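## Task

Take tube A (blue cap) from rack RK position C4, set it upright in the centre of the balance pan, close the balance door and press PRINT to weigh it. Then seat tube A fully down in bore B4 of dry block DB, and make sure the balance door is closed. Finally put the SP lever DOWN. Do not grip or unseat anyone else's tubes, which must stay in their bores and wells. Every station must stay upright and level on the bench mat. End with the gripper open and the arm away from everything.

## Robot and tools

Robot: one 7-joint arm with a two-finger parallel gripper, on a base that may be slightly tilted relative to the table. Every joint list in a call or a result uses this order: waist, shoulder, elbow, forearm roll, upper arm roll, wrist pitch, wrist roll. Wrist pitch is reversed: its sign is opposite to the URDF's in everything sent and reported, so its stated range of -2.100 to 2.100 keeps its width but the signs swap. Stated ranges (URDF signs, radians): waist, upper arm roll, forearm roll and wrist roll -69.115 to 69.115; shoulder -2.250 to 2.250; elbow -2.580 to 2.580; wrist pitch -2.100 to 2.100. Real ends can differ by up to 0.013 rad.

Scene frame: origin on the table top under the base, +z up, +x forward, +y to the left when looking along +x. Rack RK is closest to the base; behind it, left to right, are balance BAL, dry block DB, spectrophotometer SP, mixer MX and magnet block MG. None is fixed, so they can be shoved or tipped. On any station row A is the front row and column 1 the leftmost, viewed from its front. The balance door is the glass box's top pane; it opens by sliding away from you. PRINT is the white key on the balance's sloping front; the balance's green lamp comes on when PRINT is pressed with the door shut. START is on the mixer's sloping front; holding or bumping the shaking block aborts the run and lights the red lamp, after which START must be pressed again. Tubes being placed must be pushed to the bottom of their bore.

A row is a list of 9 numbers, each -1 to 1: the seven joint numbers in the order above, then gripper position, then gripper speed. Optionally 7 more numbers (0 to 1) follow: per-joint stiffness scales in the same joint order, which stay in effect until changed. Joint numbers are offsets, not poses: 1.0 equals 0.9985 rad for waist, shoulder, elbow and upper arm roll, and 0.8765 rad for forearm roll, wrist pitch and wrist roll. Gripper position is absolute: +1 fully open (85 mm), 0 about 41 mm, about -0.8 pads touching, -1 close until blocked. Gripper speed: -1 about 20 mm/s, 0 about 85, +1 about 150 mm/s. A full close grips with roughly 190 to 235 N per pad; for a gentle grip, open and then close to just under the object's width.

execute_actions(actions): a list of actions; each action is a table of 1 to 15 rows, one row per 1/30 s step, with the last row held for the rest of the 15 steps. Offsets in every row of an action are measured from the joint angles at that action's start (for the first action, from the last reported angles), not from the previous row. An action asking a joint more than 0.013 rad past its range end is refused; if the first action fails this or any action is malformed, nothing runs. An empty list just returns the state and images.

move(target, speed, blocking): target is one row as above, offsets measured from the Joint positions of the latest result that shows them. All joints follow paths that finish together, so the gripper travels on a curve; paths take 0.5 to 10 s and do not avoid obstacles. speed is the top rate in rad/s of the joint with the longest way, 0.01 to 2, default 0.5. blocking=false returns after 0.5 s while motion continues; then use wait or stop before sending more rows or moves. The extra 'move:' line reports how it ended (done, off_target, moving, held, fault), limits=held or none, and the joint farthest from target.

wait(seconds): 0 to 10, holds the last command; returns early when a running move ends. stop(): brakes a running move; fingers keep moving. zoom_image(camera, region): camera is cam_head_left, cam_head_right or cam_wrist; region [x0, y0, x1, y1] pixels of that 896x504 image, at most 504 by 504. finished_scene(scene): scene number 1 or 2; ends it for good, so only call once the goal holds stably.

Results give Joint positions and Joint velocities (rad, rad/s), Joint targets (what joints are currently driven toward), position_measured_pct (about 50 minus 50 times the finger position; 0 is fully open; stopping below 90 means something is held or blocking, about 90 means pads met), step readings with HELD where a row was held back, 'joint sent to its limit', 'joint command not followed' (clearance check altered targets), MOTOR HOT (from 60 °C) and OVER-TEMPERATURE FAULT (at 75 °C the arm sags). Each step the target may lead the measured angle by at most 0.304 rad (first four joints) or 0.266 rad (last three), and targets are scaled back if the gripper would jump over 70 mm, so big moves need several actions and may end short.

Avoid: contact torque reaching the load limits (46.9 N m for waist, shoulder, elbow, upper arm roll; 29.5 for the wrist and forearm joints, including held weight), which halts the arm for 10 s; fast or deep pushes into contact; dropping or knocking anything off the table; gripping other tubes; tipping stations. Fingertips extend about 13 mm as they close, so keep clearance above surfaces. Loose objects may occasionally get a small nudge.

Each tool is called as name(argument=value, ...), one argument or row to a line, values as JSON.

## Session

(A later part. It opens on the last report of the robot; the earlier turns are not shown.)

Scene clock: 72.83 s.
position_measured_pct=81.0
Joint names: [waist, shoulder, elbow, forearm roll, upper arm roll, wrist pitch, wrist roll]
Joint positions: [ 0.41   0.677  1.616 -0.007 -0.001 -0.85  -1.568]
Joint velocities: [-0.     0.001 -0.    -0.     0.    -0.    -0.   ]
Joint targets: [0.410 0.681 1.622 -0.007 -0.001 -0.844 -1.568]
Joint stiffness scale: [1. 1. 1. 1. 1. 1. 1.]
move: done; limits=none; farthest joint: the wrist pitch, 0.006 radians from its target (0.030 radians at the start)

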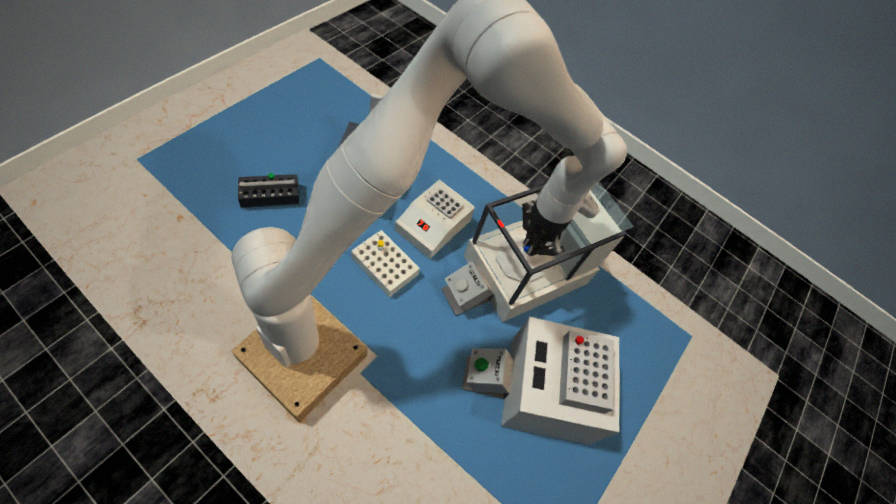

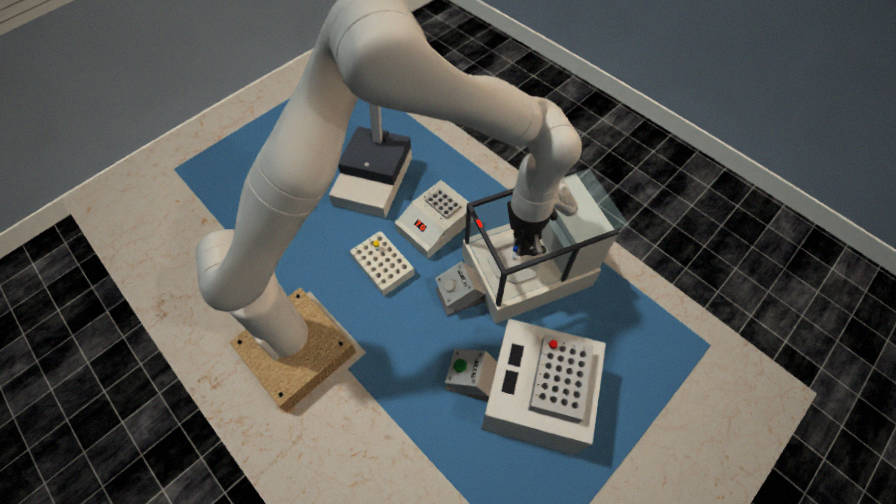

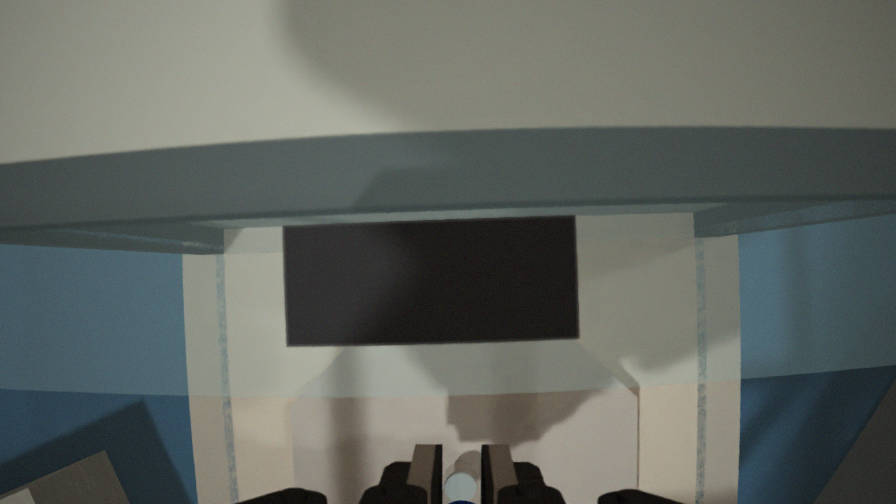

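move(
  target=[0,0,0,0,0,0,0,-0.2,-0.5],
)

move(
  target=[0,-0.186,-0.25,0,0,-0.493,0,-0.2,0],
  speed=0.3,
)

move(
  target=[0,0.157,-0.21,0,0,-0.064,0,0.1,0],
  speed=0.3,
)

Scene clock: 79.93 s.
position_measured_pct=59.9
Joint names: [waist, shoulder, elbow, forearm roll, upper arm roll, wrist pitch, wrist roll]
Joint positions: [ 0.41   0.677  1.617 -0.007 -0.001 -0.85  -1.568]
Joint velocities: [ 0.     0.     0.    -0.     0.001 -0.    -0.   ]
Joint targets: [0.410 0.677 1.616 -0.007 -0.001 -0.850 -1.568]
Joint stiffness scale: [1. 1. 1. 1. 1. 1. 1.]
move: done; limits=none; farthest joint: the elbow, 0.001 radians from its target (0.001 radians at the start)

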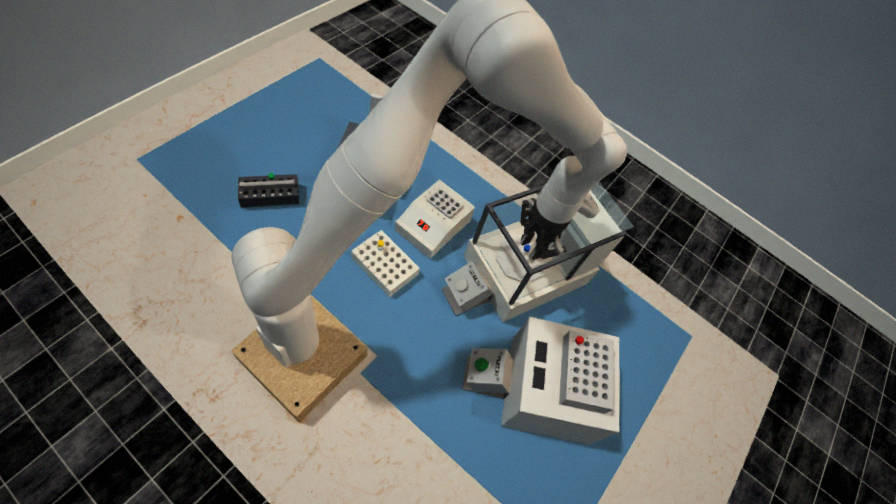

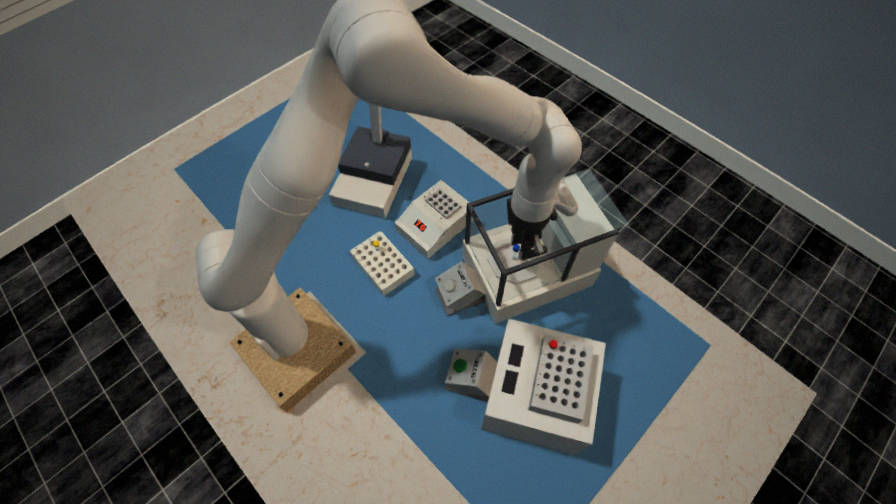

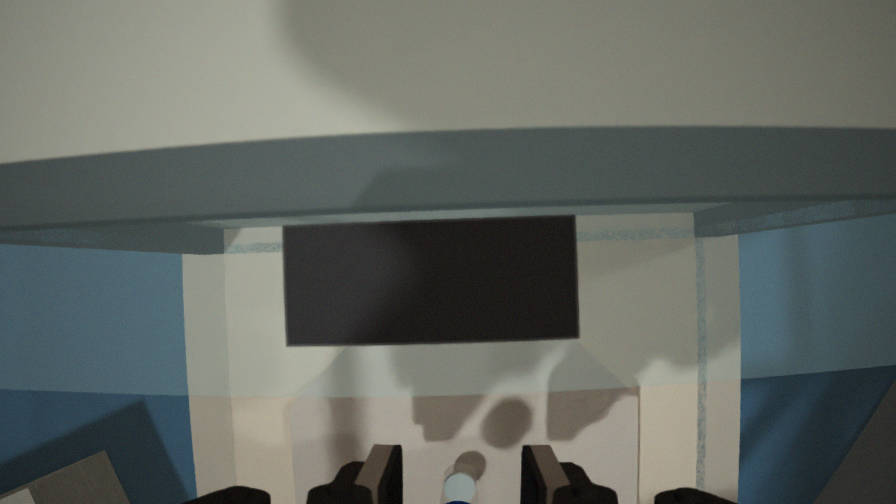

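Scene clock: 81.83 s.
position_measured_pct=59.9
Joint names: [waist, shoulder, elbow, forearm roll, upper arm roll, wrist pitch, wrist roll]
Joint positions: [ 0.41   0.493  1.372 -0.007 -0.001 -1.277 -1.568]
Joint velocities: [ 0.001 -0.004 -0.    -0.     0.    -0.001  0.001]
Joint targets: [0.410 0.491 1.367 -0.007 -0.001 -1.282 -1.568]
Joint stiffness scale: [1. 1. 1. 1. 1. 1. 1.]
move: done; limits=none; farthest joint: the wrist pitch, 0.005 radians from its target (0.432 radians at the start)

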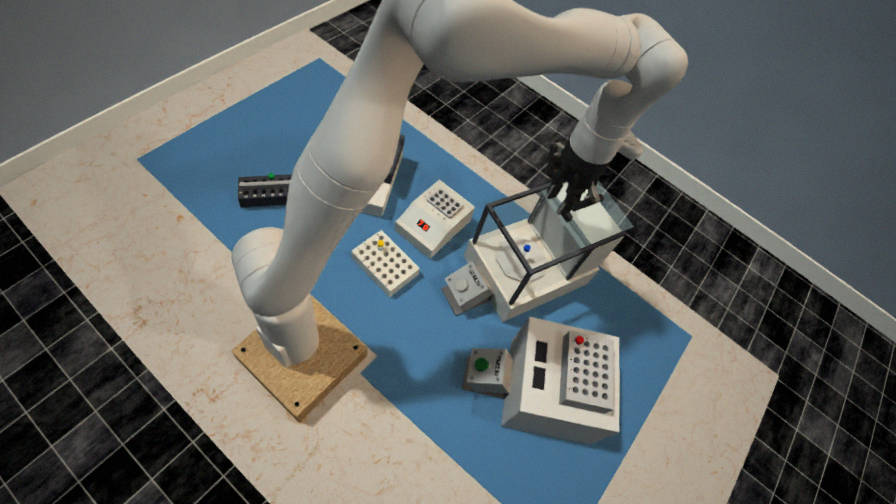

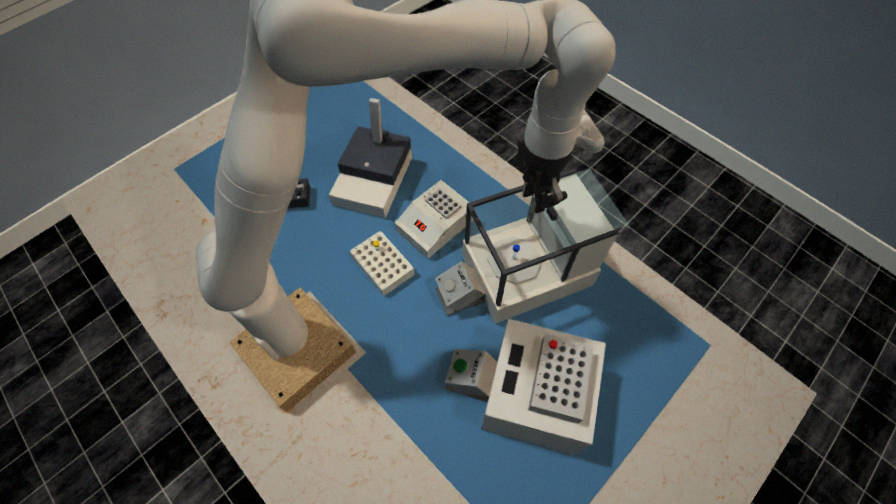

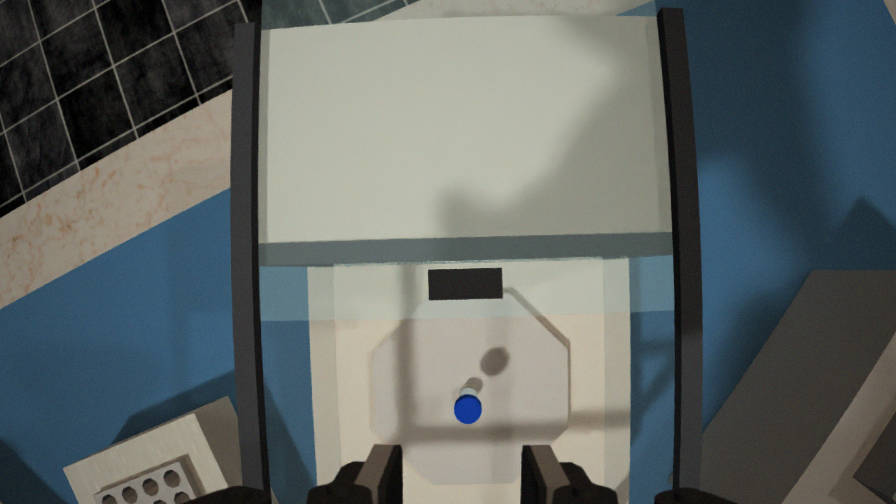

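Scene clock: 83.07 s.
position_measured_pct=45.2
Joint names: [waist, shoulder, elbow, forearm roll, upper arm roll, wrist pitch, wrist roll]
Joint positions: [ 0.41   0.648  1.167 -0.007 -0.001 -1.328 -1.568]
Joint velocities: [-0.     0.003 -0.001  0.     0.    -0.    -0.   ]
Joint targets: [0.410 0.650 1.162 -0.007 -0.001 -1.333 -1.568]
Joint stiffness scale: [1. 1. 1. 1. 1. 1. 1.]
move: done; limits=none; farthest joint: the elbow, 0.005 radians from its target (0.209 radians at the start)

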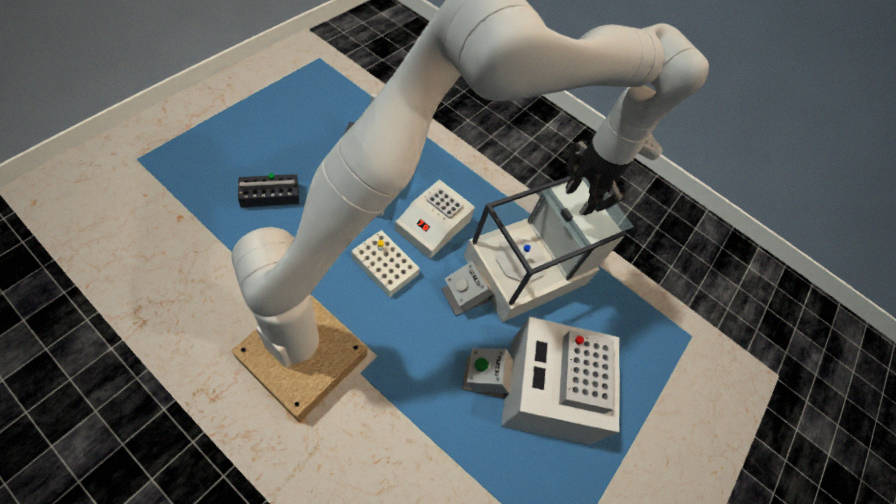

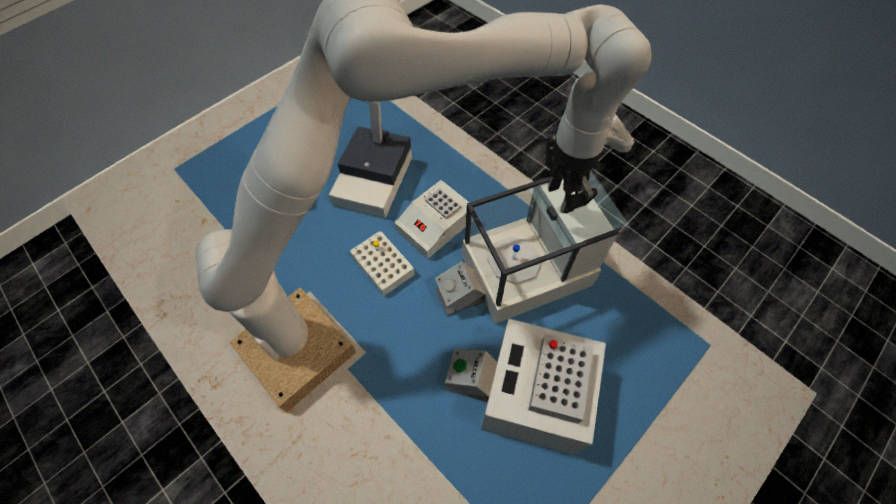

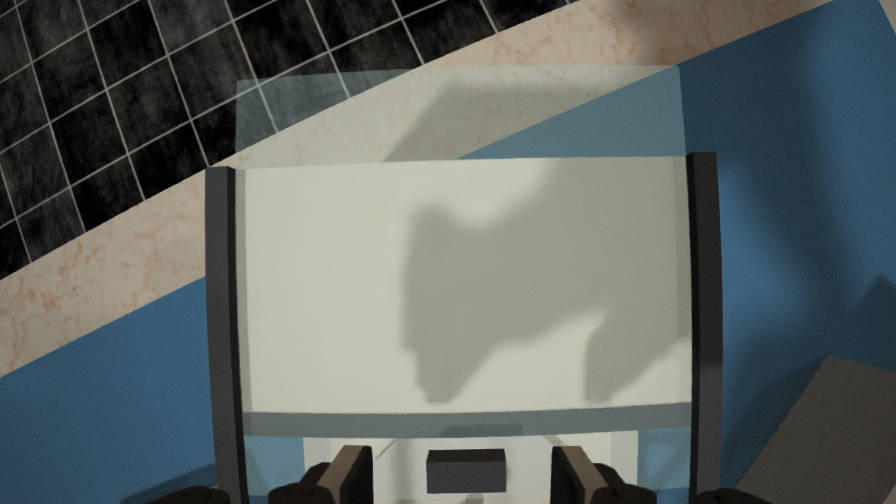

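move(
  target=[0,0.036,0.089,0,0,0.142,0,0.1,0],
  speed=0.12,
)

move(
  target=[0,0,0,0,0,0,0,-0.38,0],
)

move(
  target=[0,-0.134,0.246,0,0,0.132,0,-0.38,0],
  speed=0.15,
)

move(
  target=[0,-0.107,0.185,0,0,0.093,0,-0.38,0],
  speed=0.12,
)

Scene clock: 91.63 s.
position_measured_pct=45.2
Joint names: [waist, shoulder, elbow, forearm roll, upper arm roll, wrist pitch, wrist roll]
Joint positions: [ 0.41   0.681  1.25  -0.007 -0.001 -1.209 -1.568]
Joint velocities: [ 0.     0.     0.    -0.001 -0.    -0.001 -0.   ]
Joint targets: [0.410 0.684 1.256 -0.007 -0.001 -1.203 -1.568]
Joint stiffness scale: [1. 1. 1. 1. 1. 1. 1.]
move: done; limits=none; farthest joint: the elbow, 0.006 radians from its target (0.089 radians at the start)

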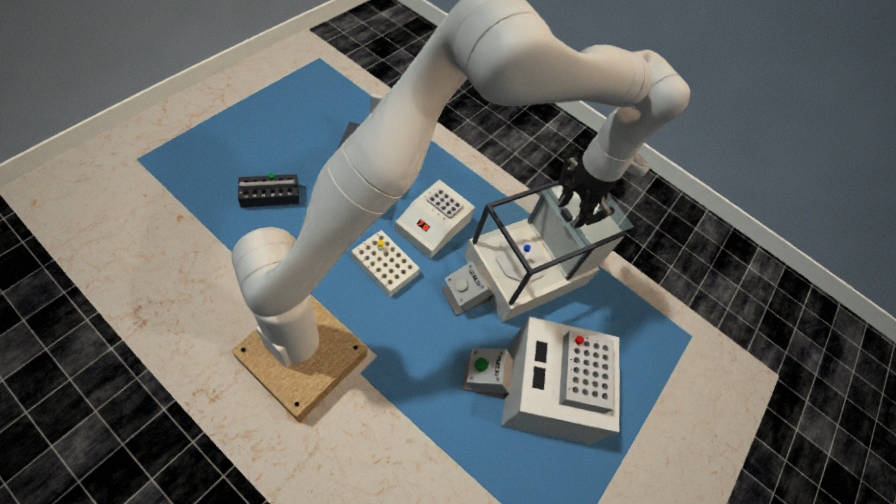

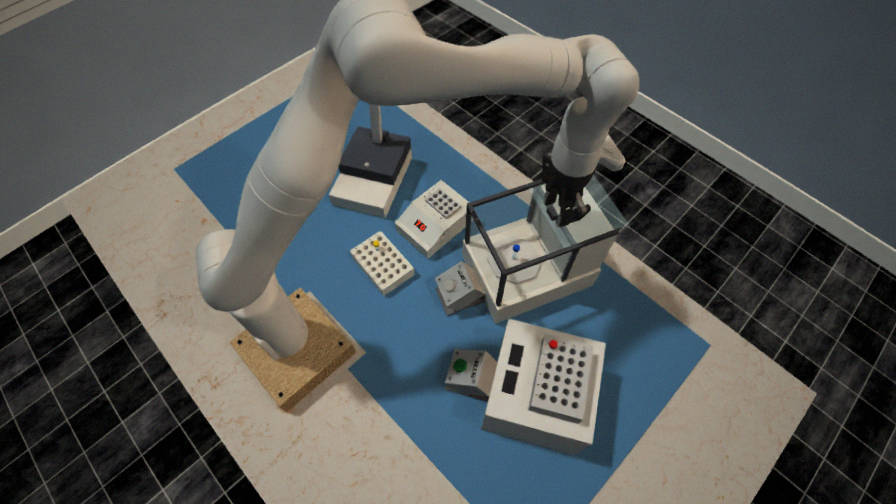

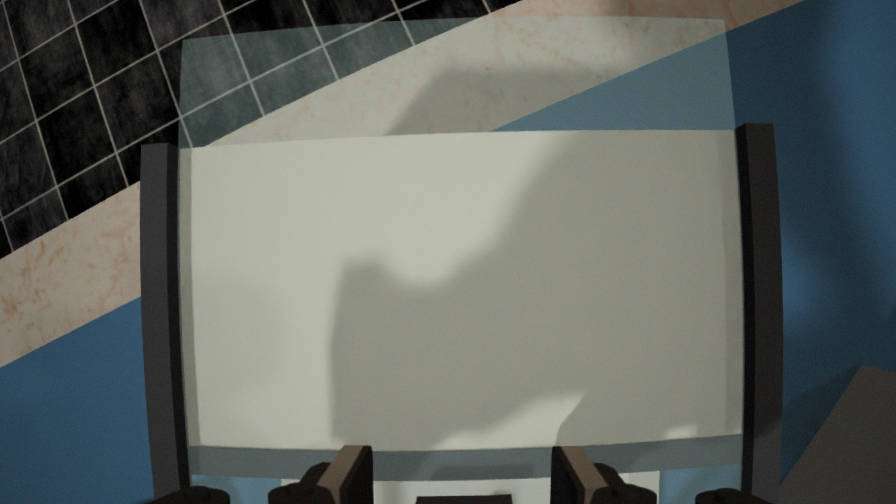

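Scene clock: 92.17 s.
position_measured_pct=67.5
Joint names: [waist, shoulder, elbow, forearm roll, upper arm roll, wrist pitch, wrist roll]
Joint positions: [ 0.411  0.678  1.25  -0.007 -0.001 -1.209 -1.568]
Joint velocities: [ 0.002 -0.001  0.    -0.001  0.    -0.    -0.   ]
Joint targets: [0.410 0.681 1.250 -0.007 -0.001 -1.209 -1.568]
Joint stiffness scale: [1. 1. 1. 1. 1. 1. 1.]
move: done; limits=none; farthest joint: the shoulder, 0.003 radians from its target (0.000 radians at the start)

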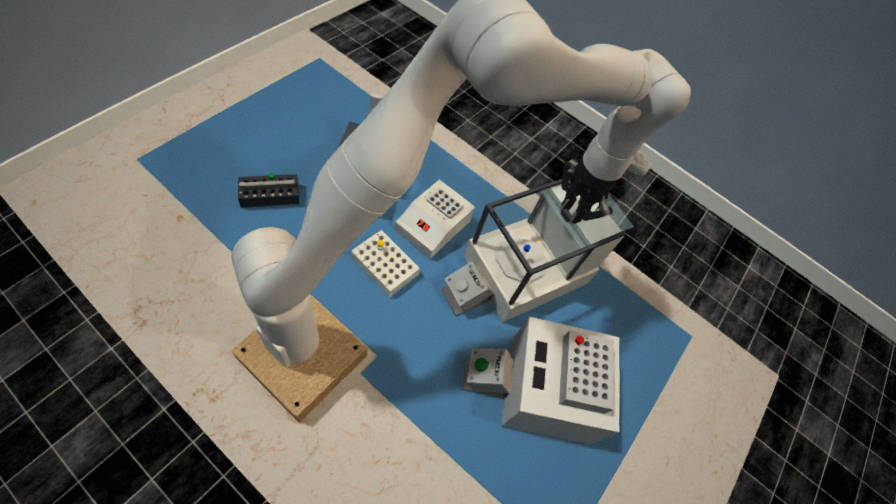

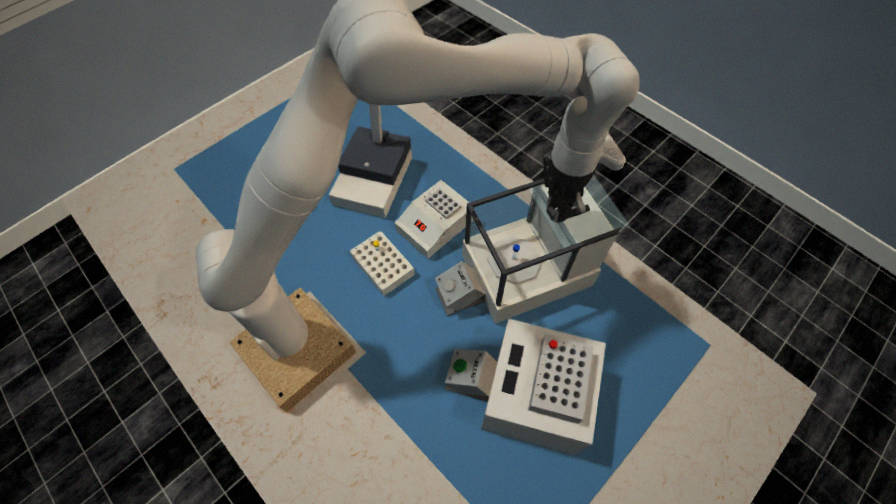

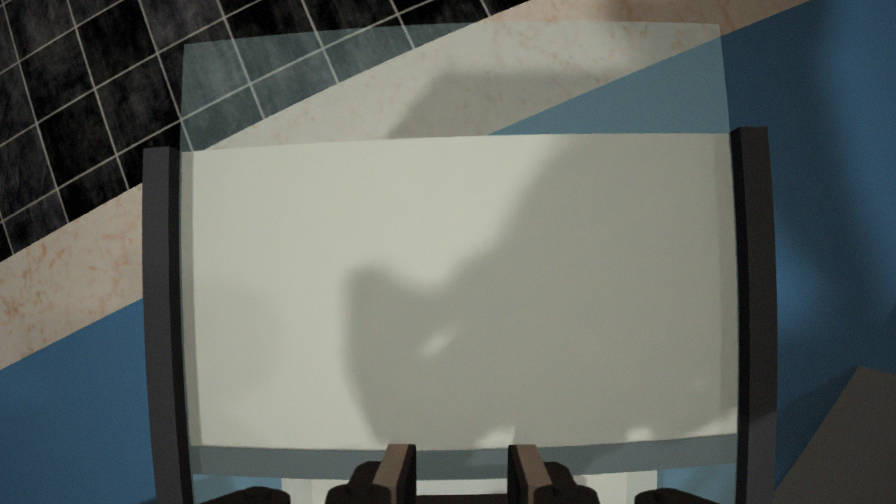

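Scene clock: 94.23 s.
position_measured_pct=67.5
Joint names: [waist, shoulder, elbow, forearm roll, upper arm roll, wrist pitch, wrist roll]
Joint positions: [ 0.412  0.548  1.492 -0.007 -0.001 -1.097 -1.568]
Joint velocities: [ 0.    -0.001  0.002 -0.    -0.001 -0.     0.   ]
Joint targets: [0.411 0.544 1.496 -0.007 -0.001 -1.093 -1.568]
Joint stiffness scale: [1. 1. 1. 1. 1. 1. 1.]
move: done; limits=none; farthest joint: the shoulder, 0.004 radians from its target (0.134 radians at the start)

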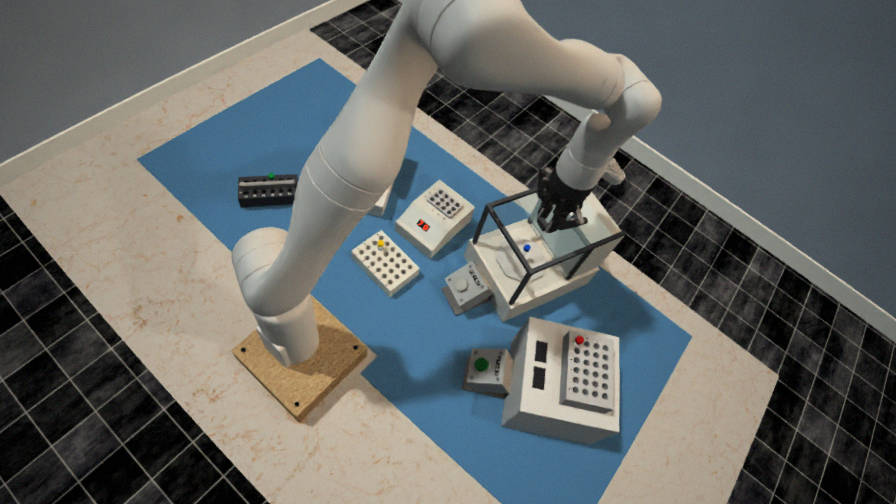

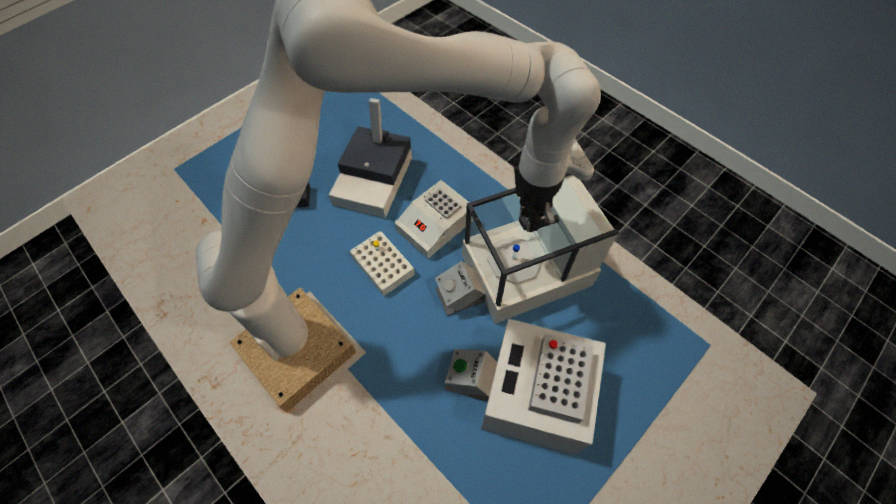

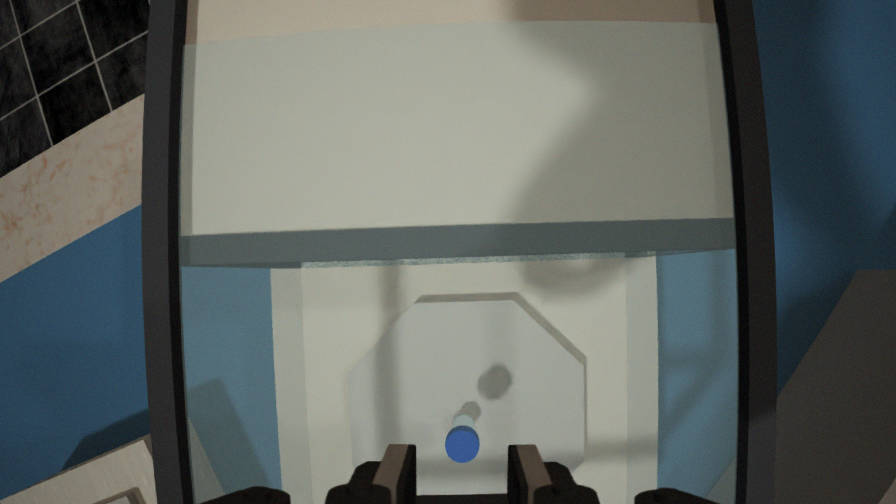

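Scene clock: 96.13 s.
position_measured_pct=67.5
Joint names: [waist, shoulder, elbow, forearm roll, upper arm roll, wrist pitch, wrist roll]
Joint positions: [ 0.413  0.446  1.673 -0.006 -0.001 -1.02  -1.568]
Joint velocities: [ 0.    -0.001  0.002 -0.001 -0.001  0.001 -0.   ]
Joint targets: [0.412 0.441 1.677 -0.007 -0.001 -1.016 -1.568]
Joint stiffness scale: [1. 1. 1. 1. 1. 1. 1.]
move: done; limits=none; farthest joint: the shoulder, 0.005 radians from its target (0.107 radians at the start)

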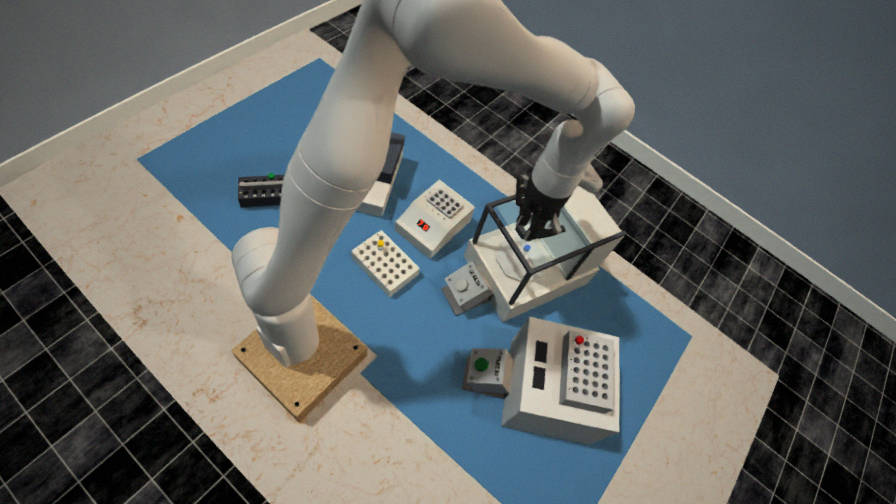

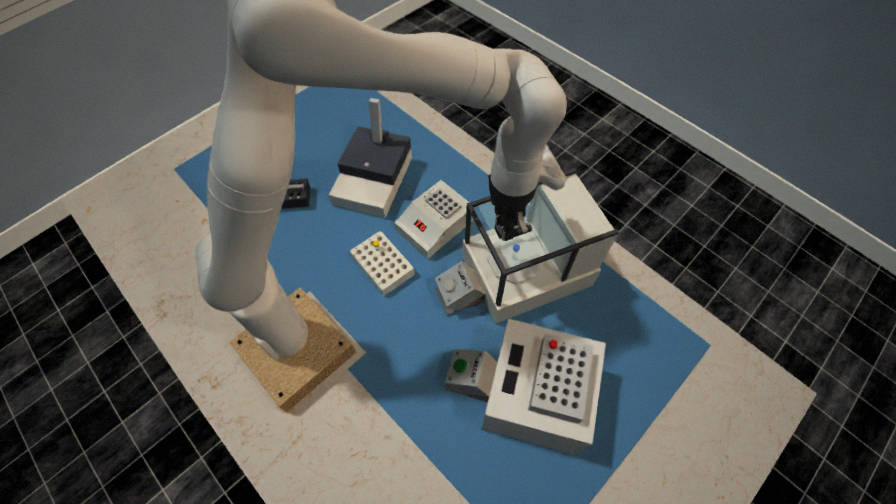

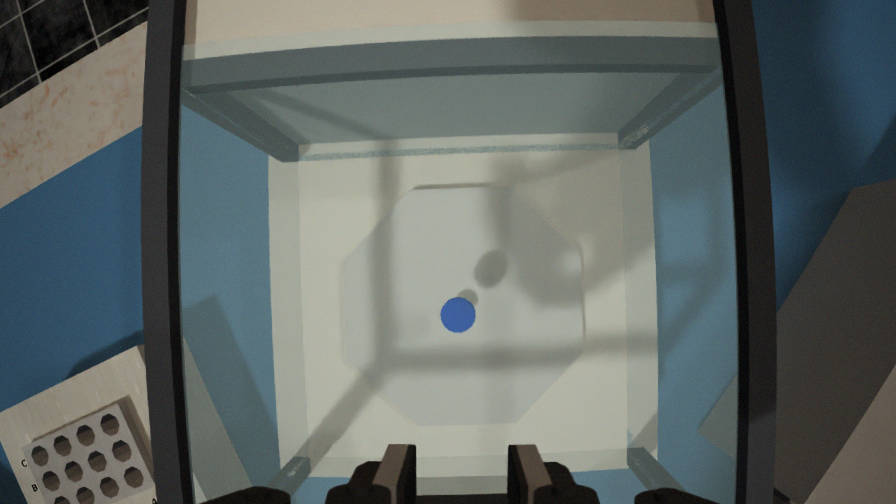

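zoom_image(
  camera="cam_head_left",
  region=[460,170,600,310],
)

move(
  target=[0,-0.019,0.033,0,0,0.016,0,-0.38,0],
  speed=0.04,
)

zoom_image(
  camera="cam_head_left",
  region=[460,170,600,310],
)

Region (460, 170, 600, 310) of cam_head_left's 896x504 image, scaled by 3.600, with more detail than that image has.

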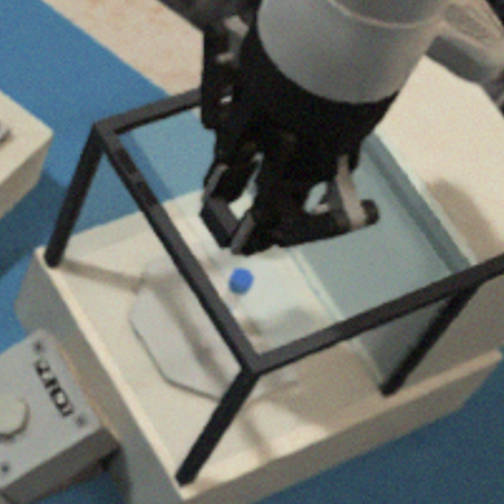

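Scene clock: 100.73 s.
position_measured_pct=67.5
Joint names: [waist, shoulder, elbow, forearm roll, upper arm roll, wrist pitch, wrist roll]
Joint positions: [ 0.413  0.43   1.701 -0.006 -0.001 -1.01  -1.568]
Joint velocities: [ 0.001 -0.001  0.002 -0.     0.     0.     0.001]
Joint targets: [0.413 0.427 1.706 -0.006 -0.001 -1.006 -1.568]
Joint stiffness scale: [1. 1. 1. 1. 1. 1. 1.]
move: done; limits=none; farthest joint: the elbow, 0.005 radians from its target (0.033 radians at the start)

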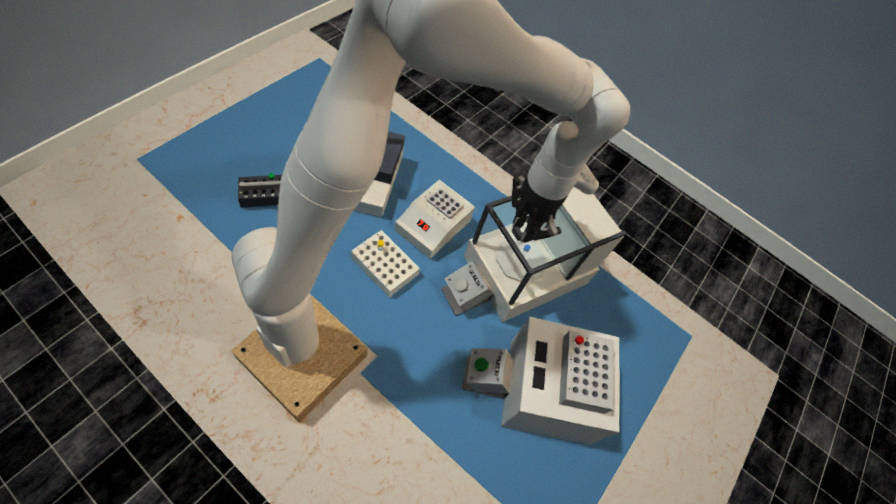

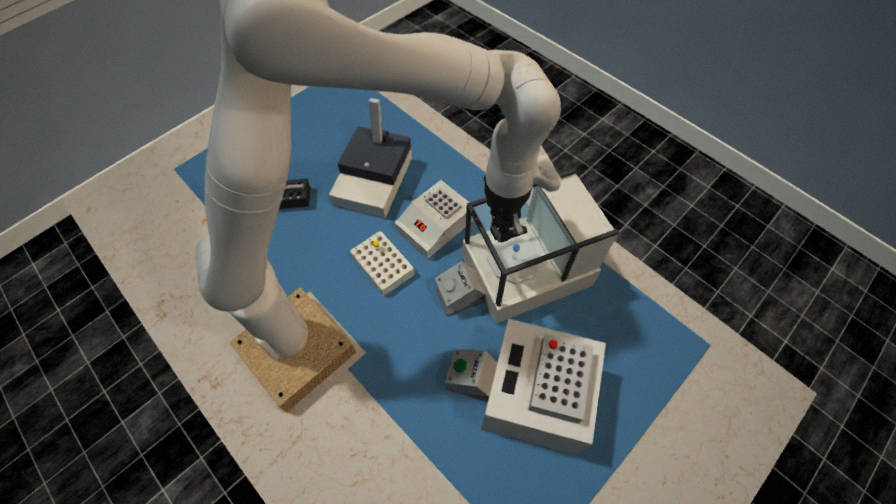

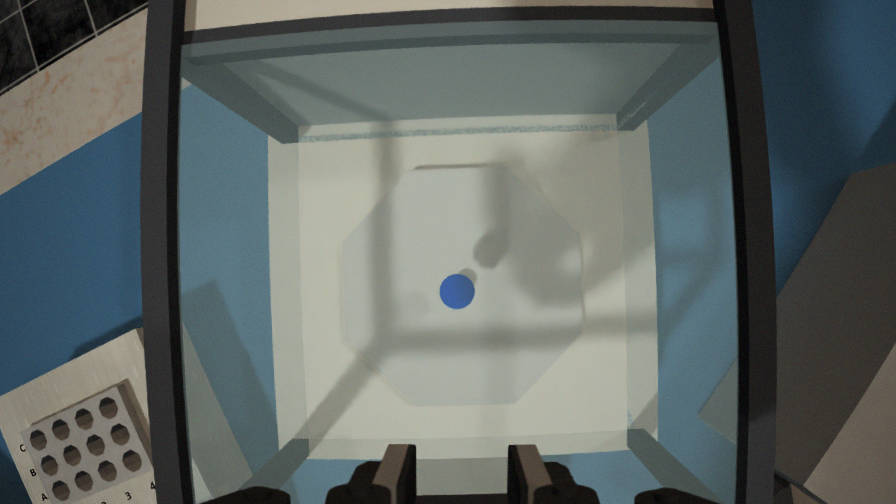

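Region (460, 170, 600, 310) of cam_head_left's 896x504 image, scaled by 3.600, with more detail than that image has.

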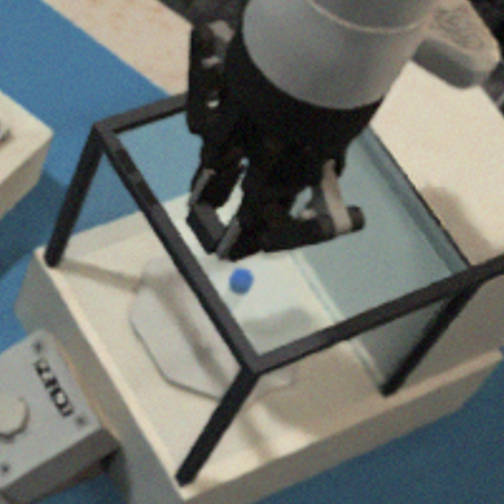

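move(
  target=[0,-0.015,0.026,0,0,0.014,0,-0.38,0],
  speed=0.03,
)

Scene clock: 104.37 s.
position_measured_pct=67.5
Joint names: [waist, shoulder, elbow, forearm roll, upper arm roll, wrist pitch, wrist roll]
Joint positions: [ 0.413  0.419  1.719 -0.006 -0.001 -0.995 -1.568]
Joint velocities: [-0.001  0.001  0.001 -0.     0.     0.     0.001]
Joint targets: [0.413 0.415 1.727 -0.006 -0.001 -0.998 -1.568]
Joint stiffness scale: [1. 1. 1. 1. 1. 1. 1.]
move: done; limits=none; farthest joint: the elbow, 0.008 radians from its target (0.026 radians at the start)

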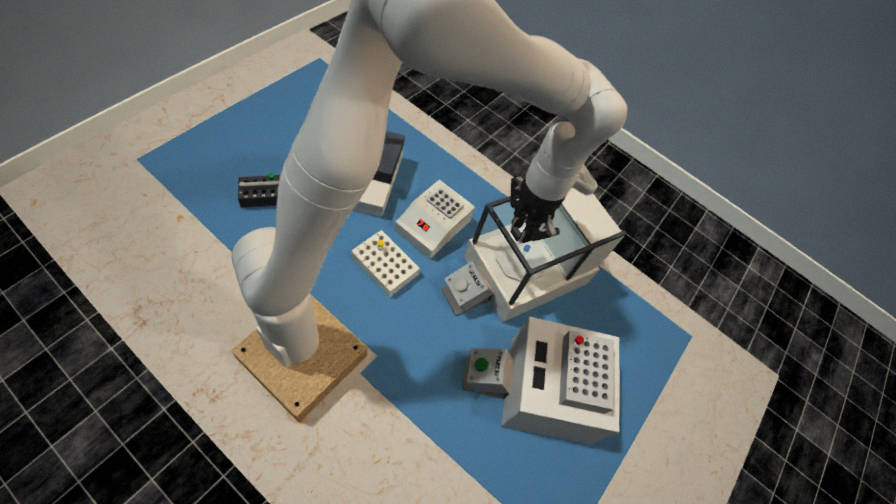

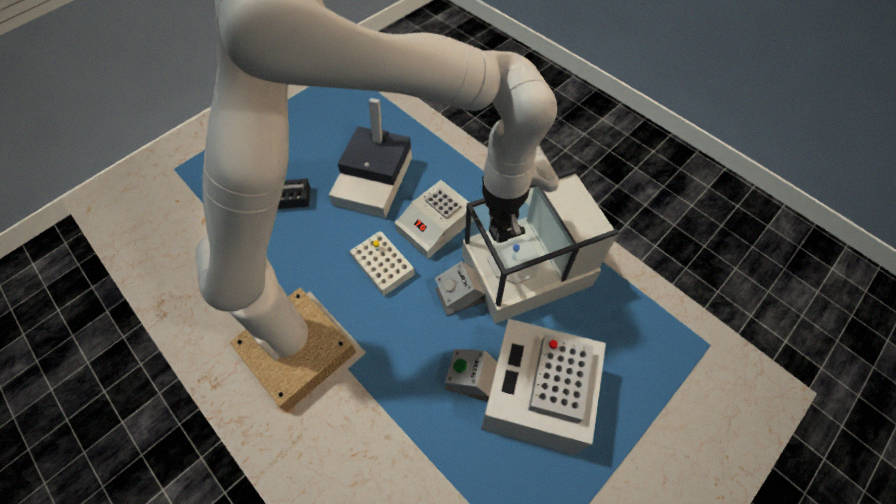

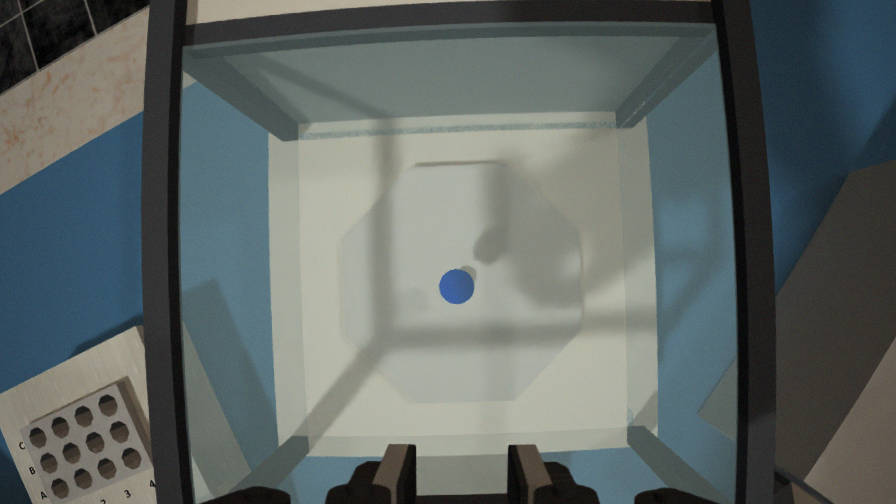

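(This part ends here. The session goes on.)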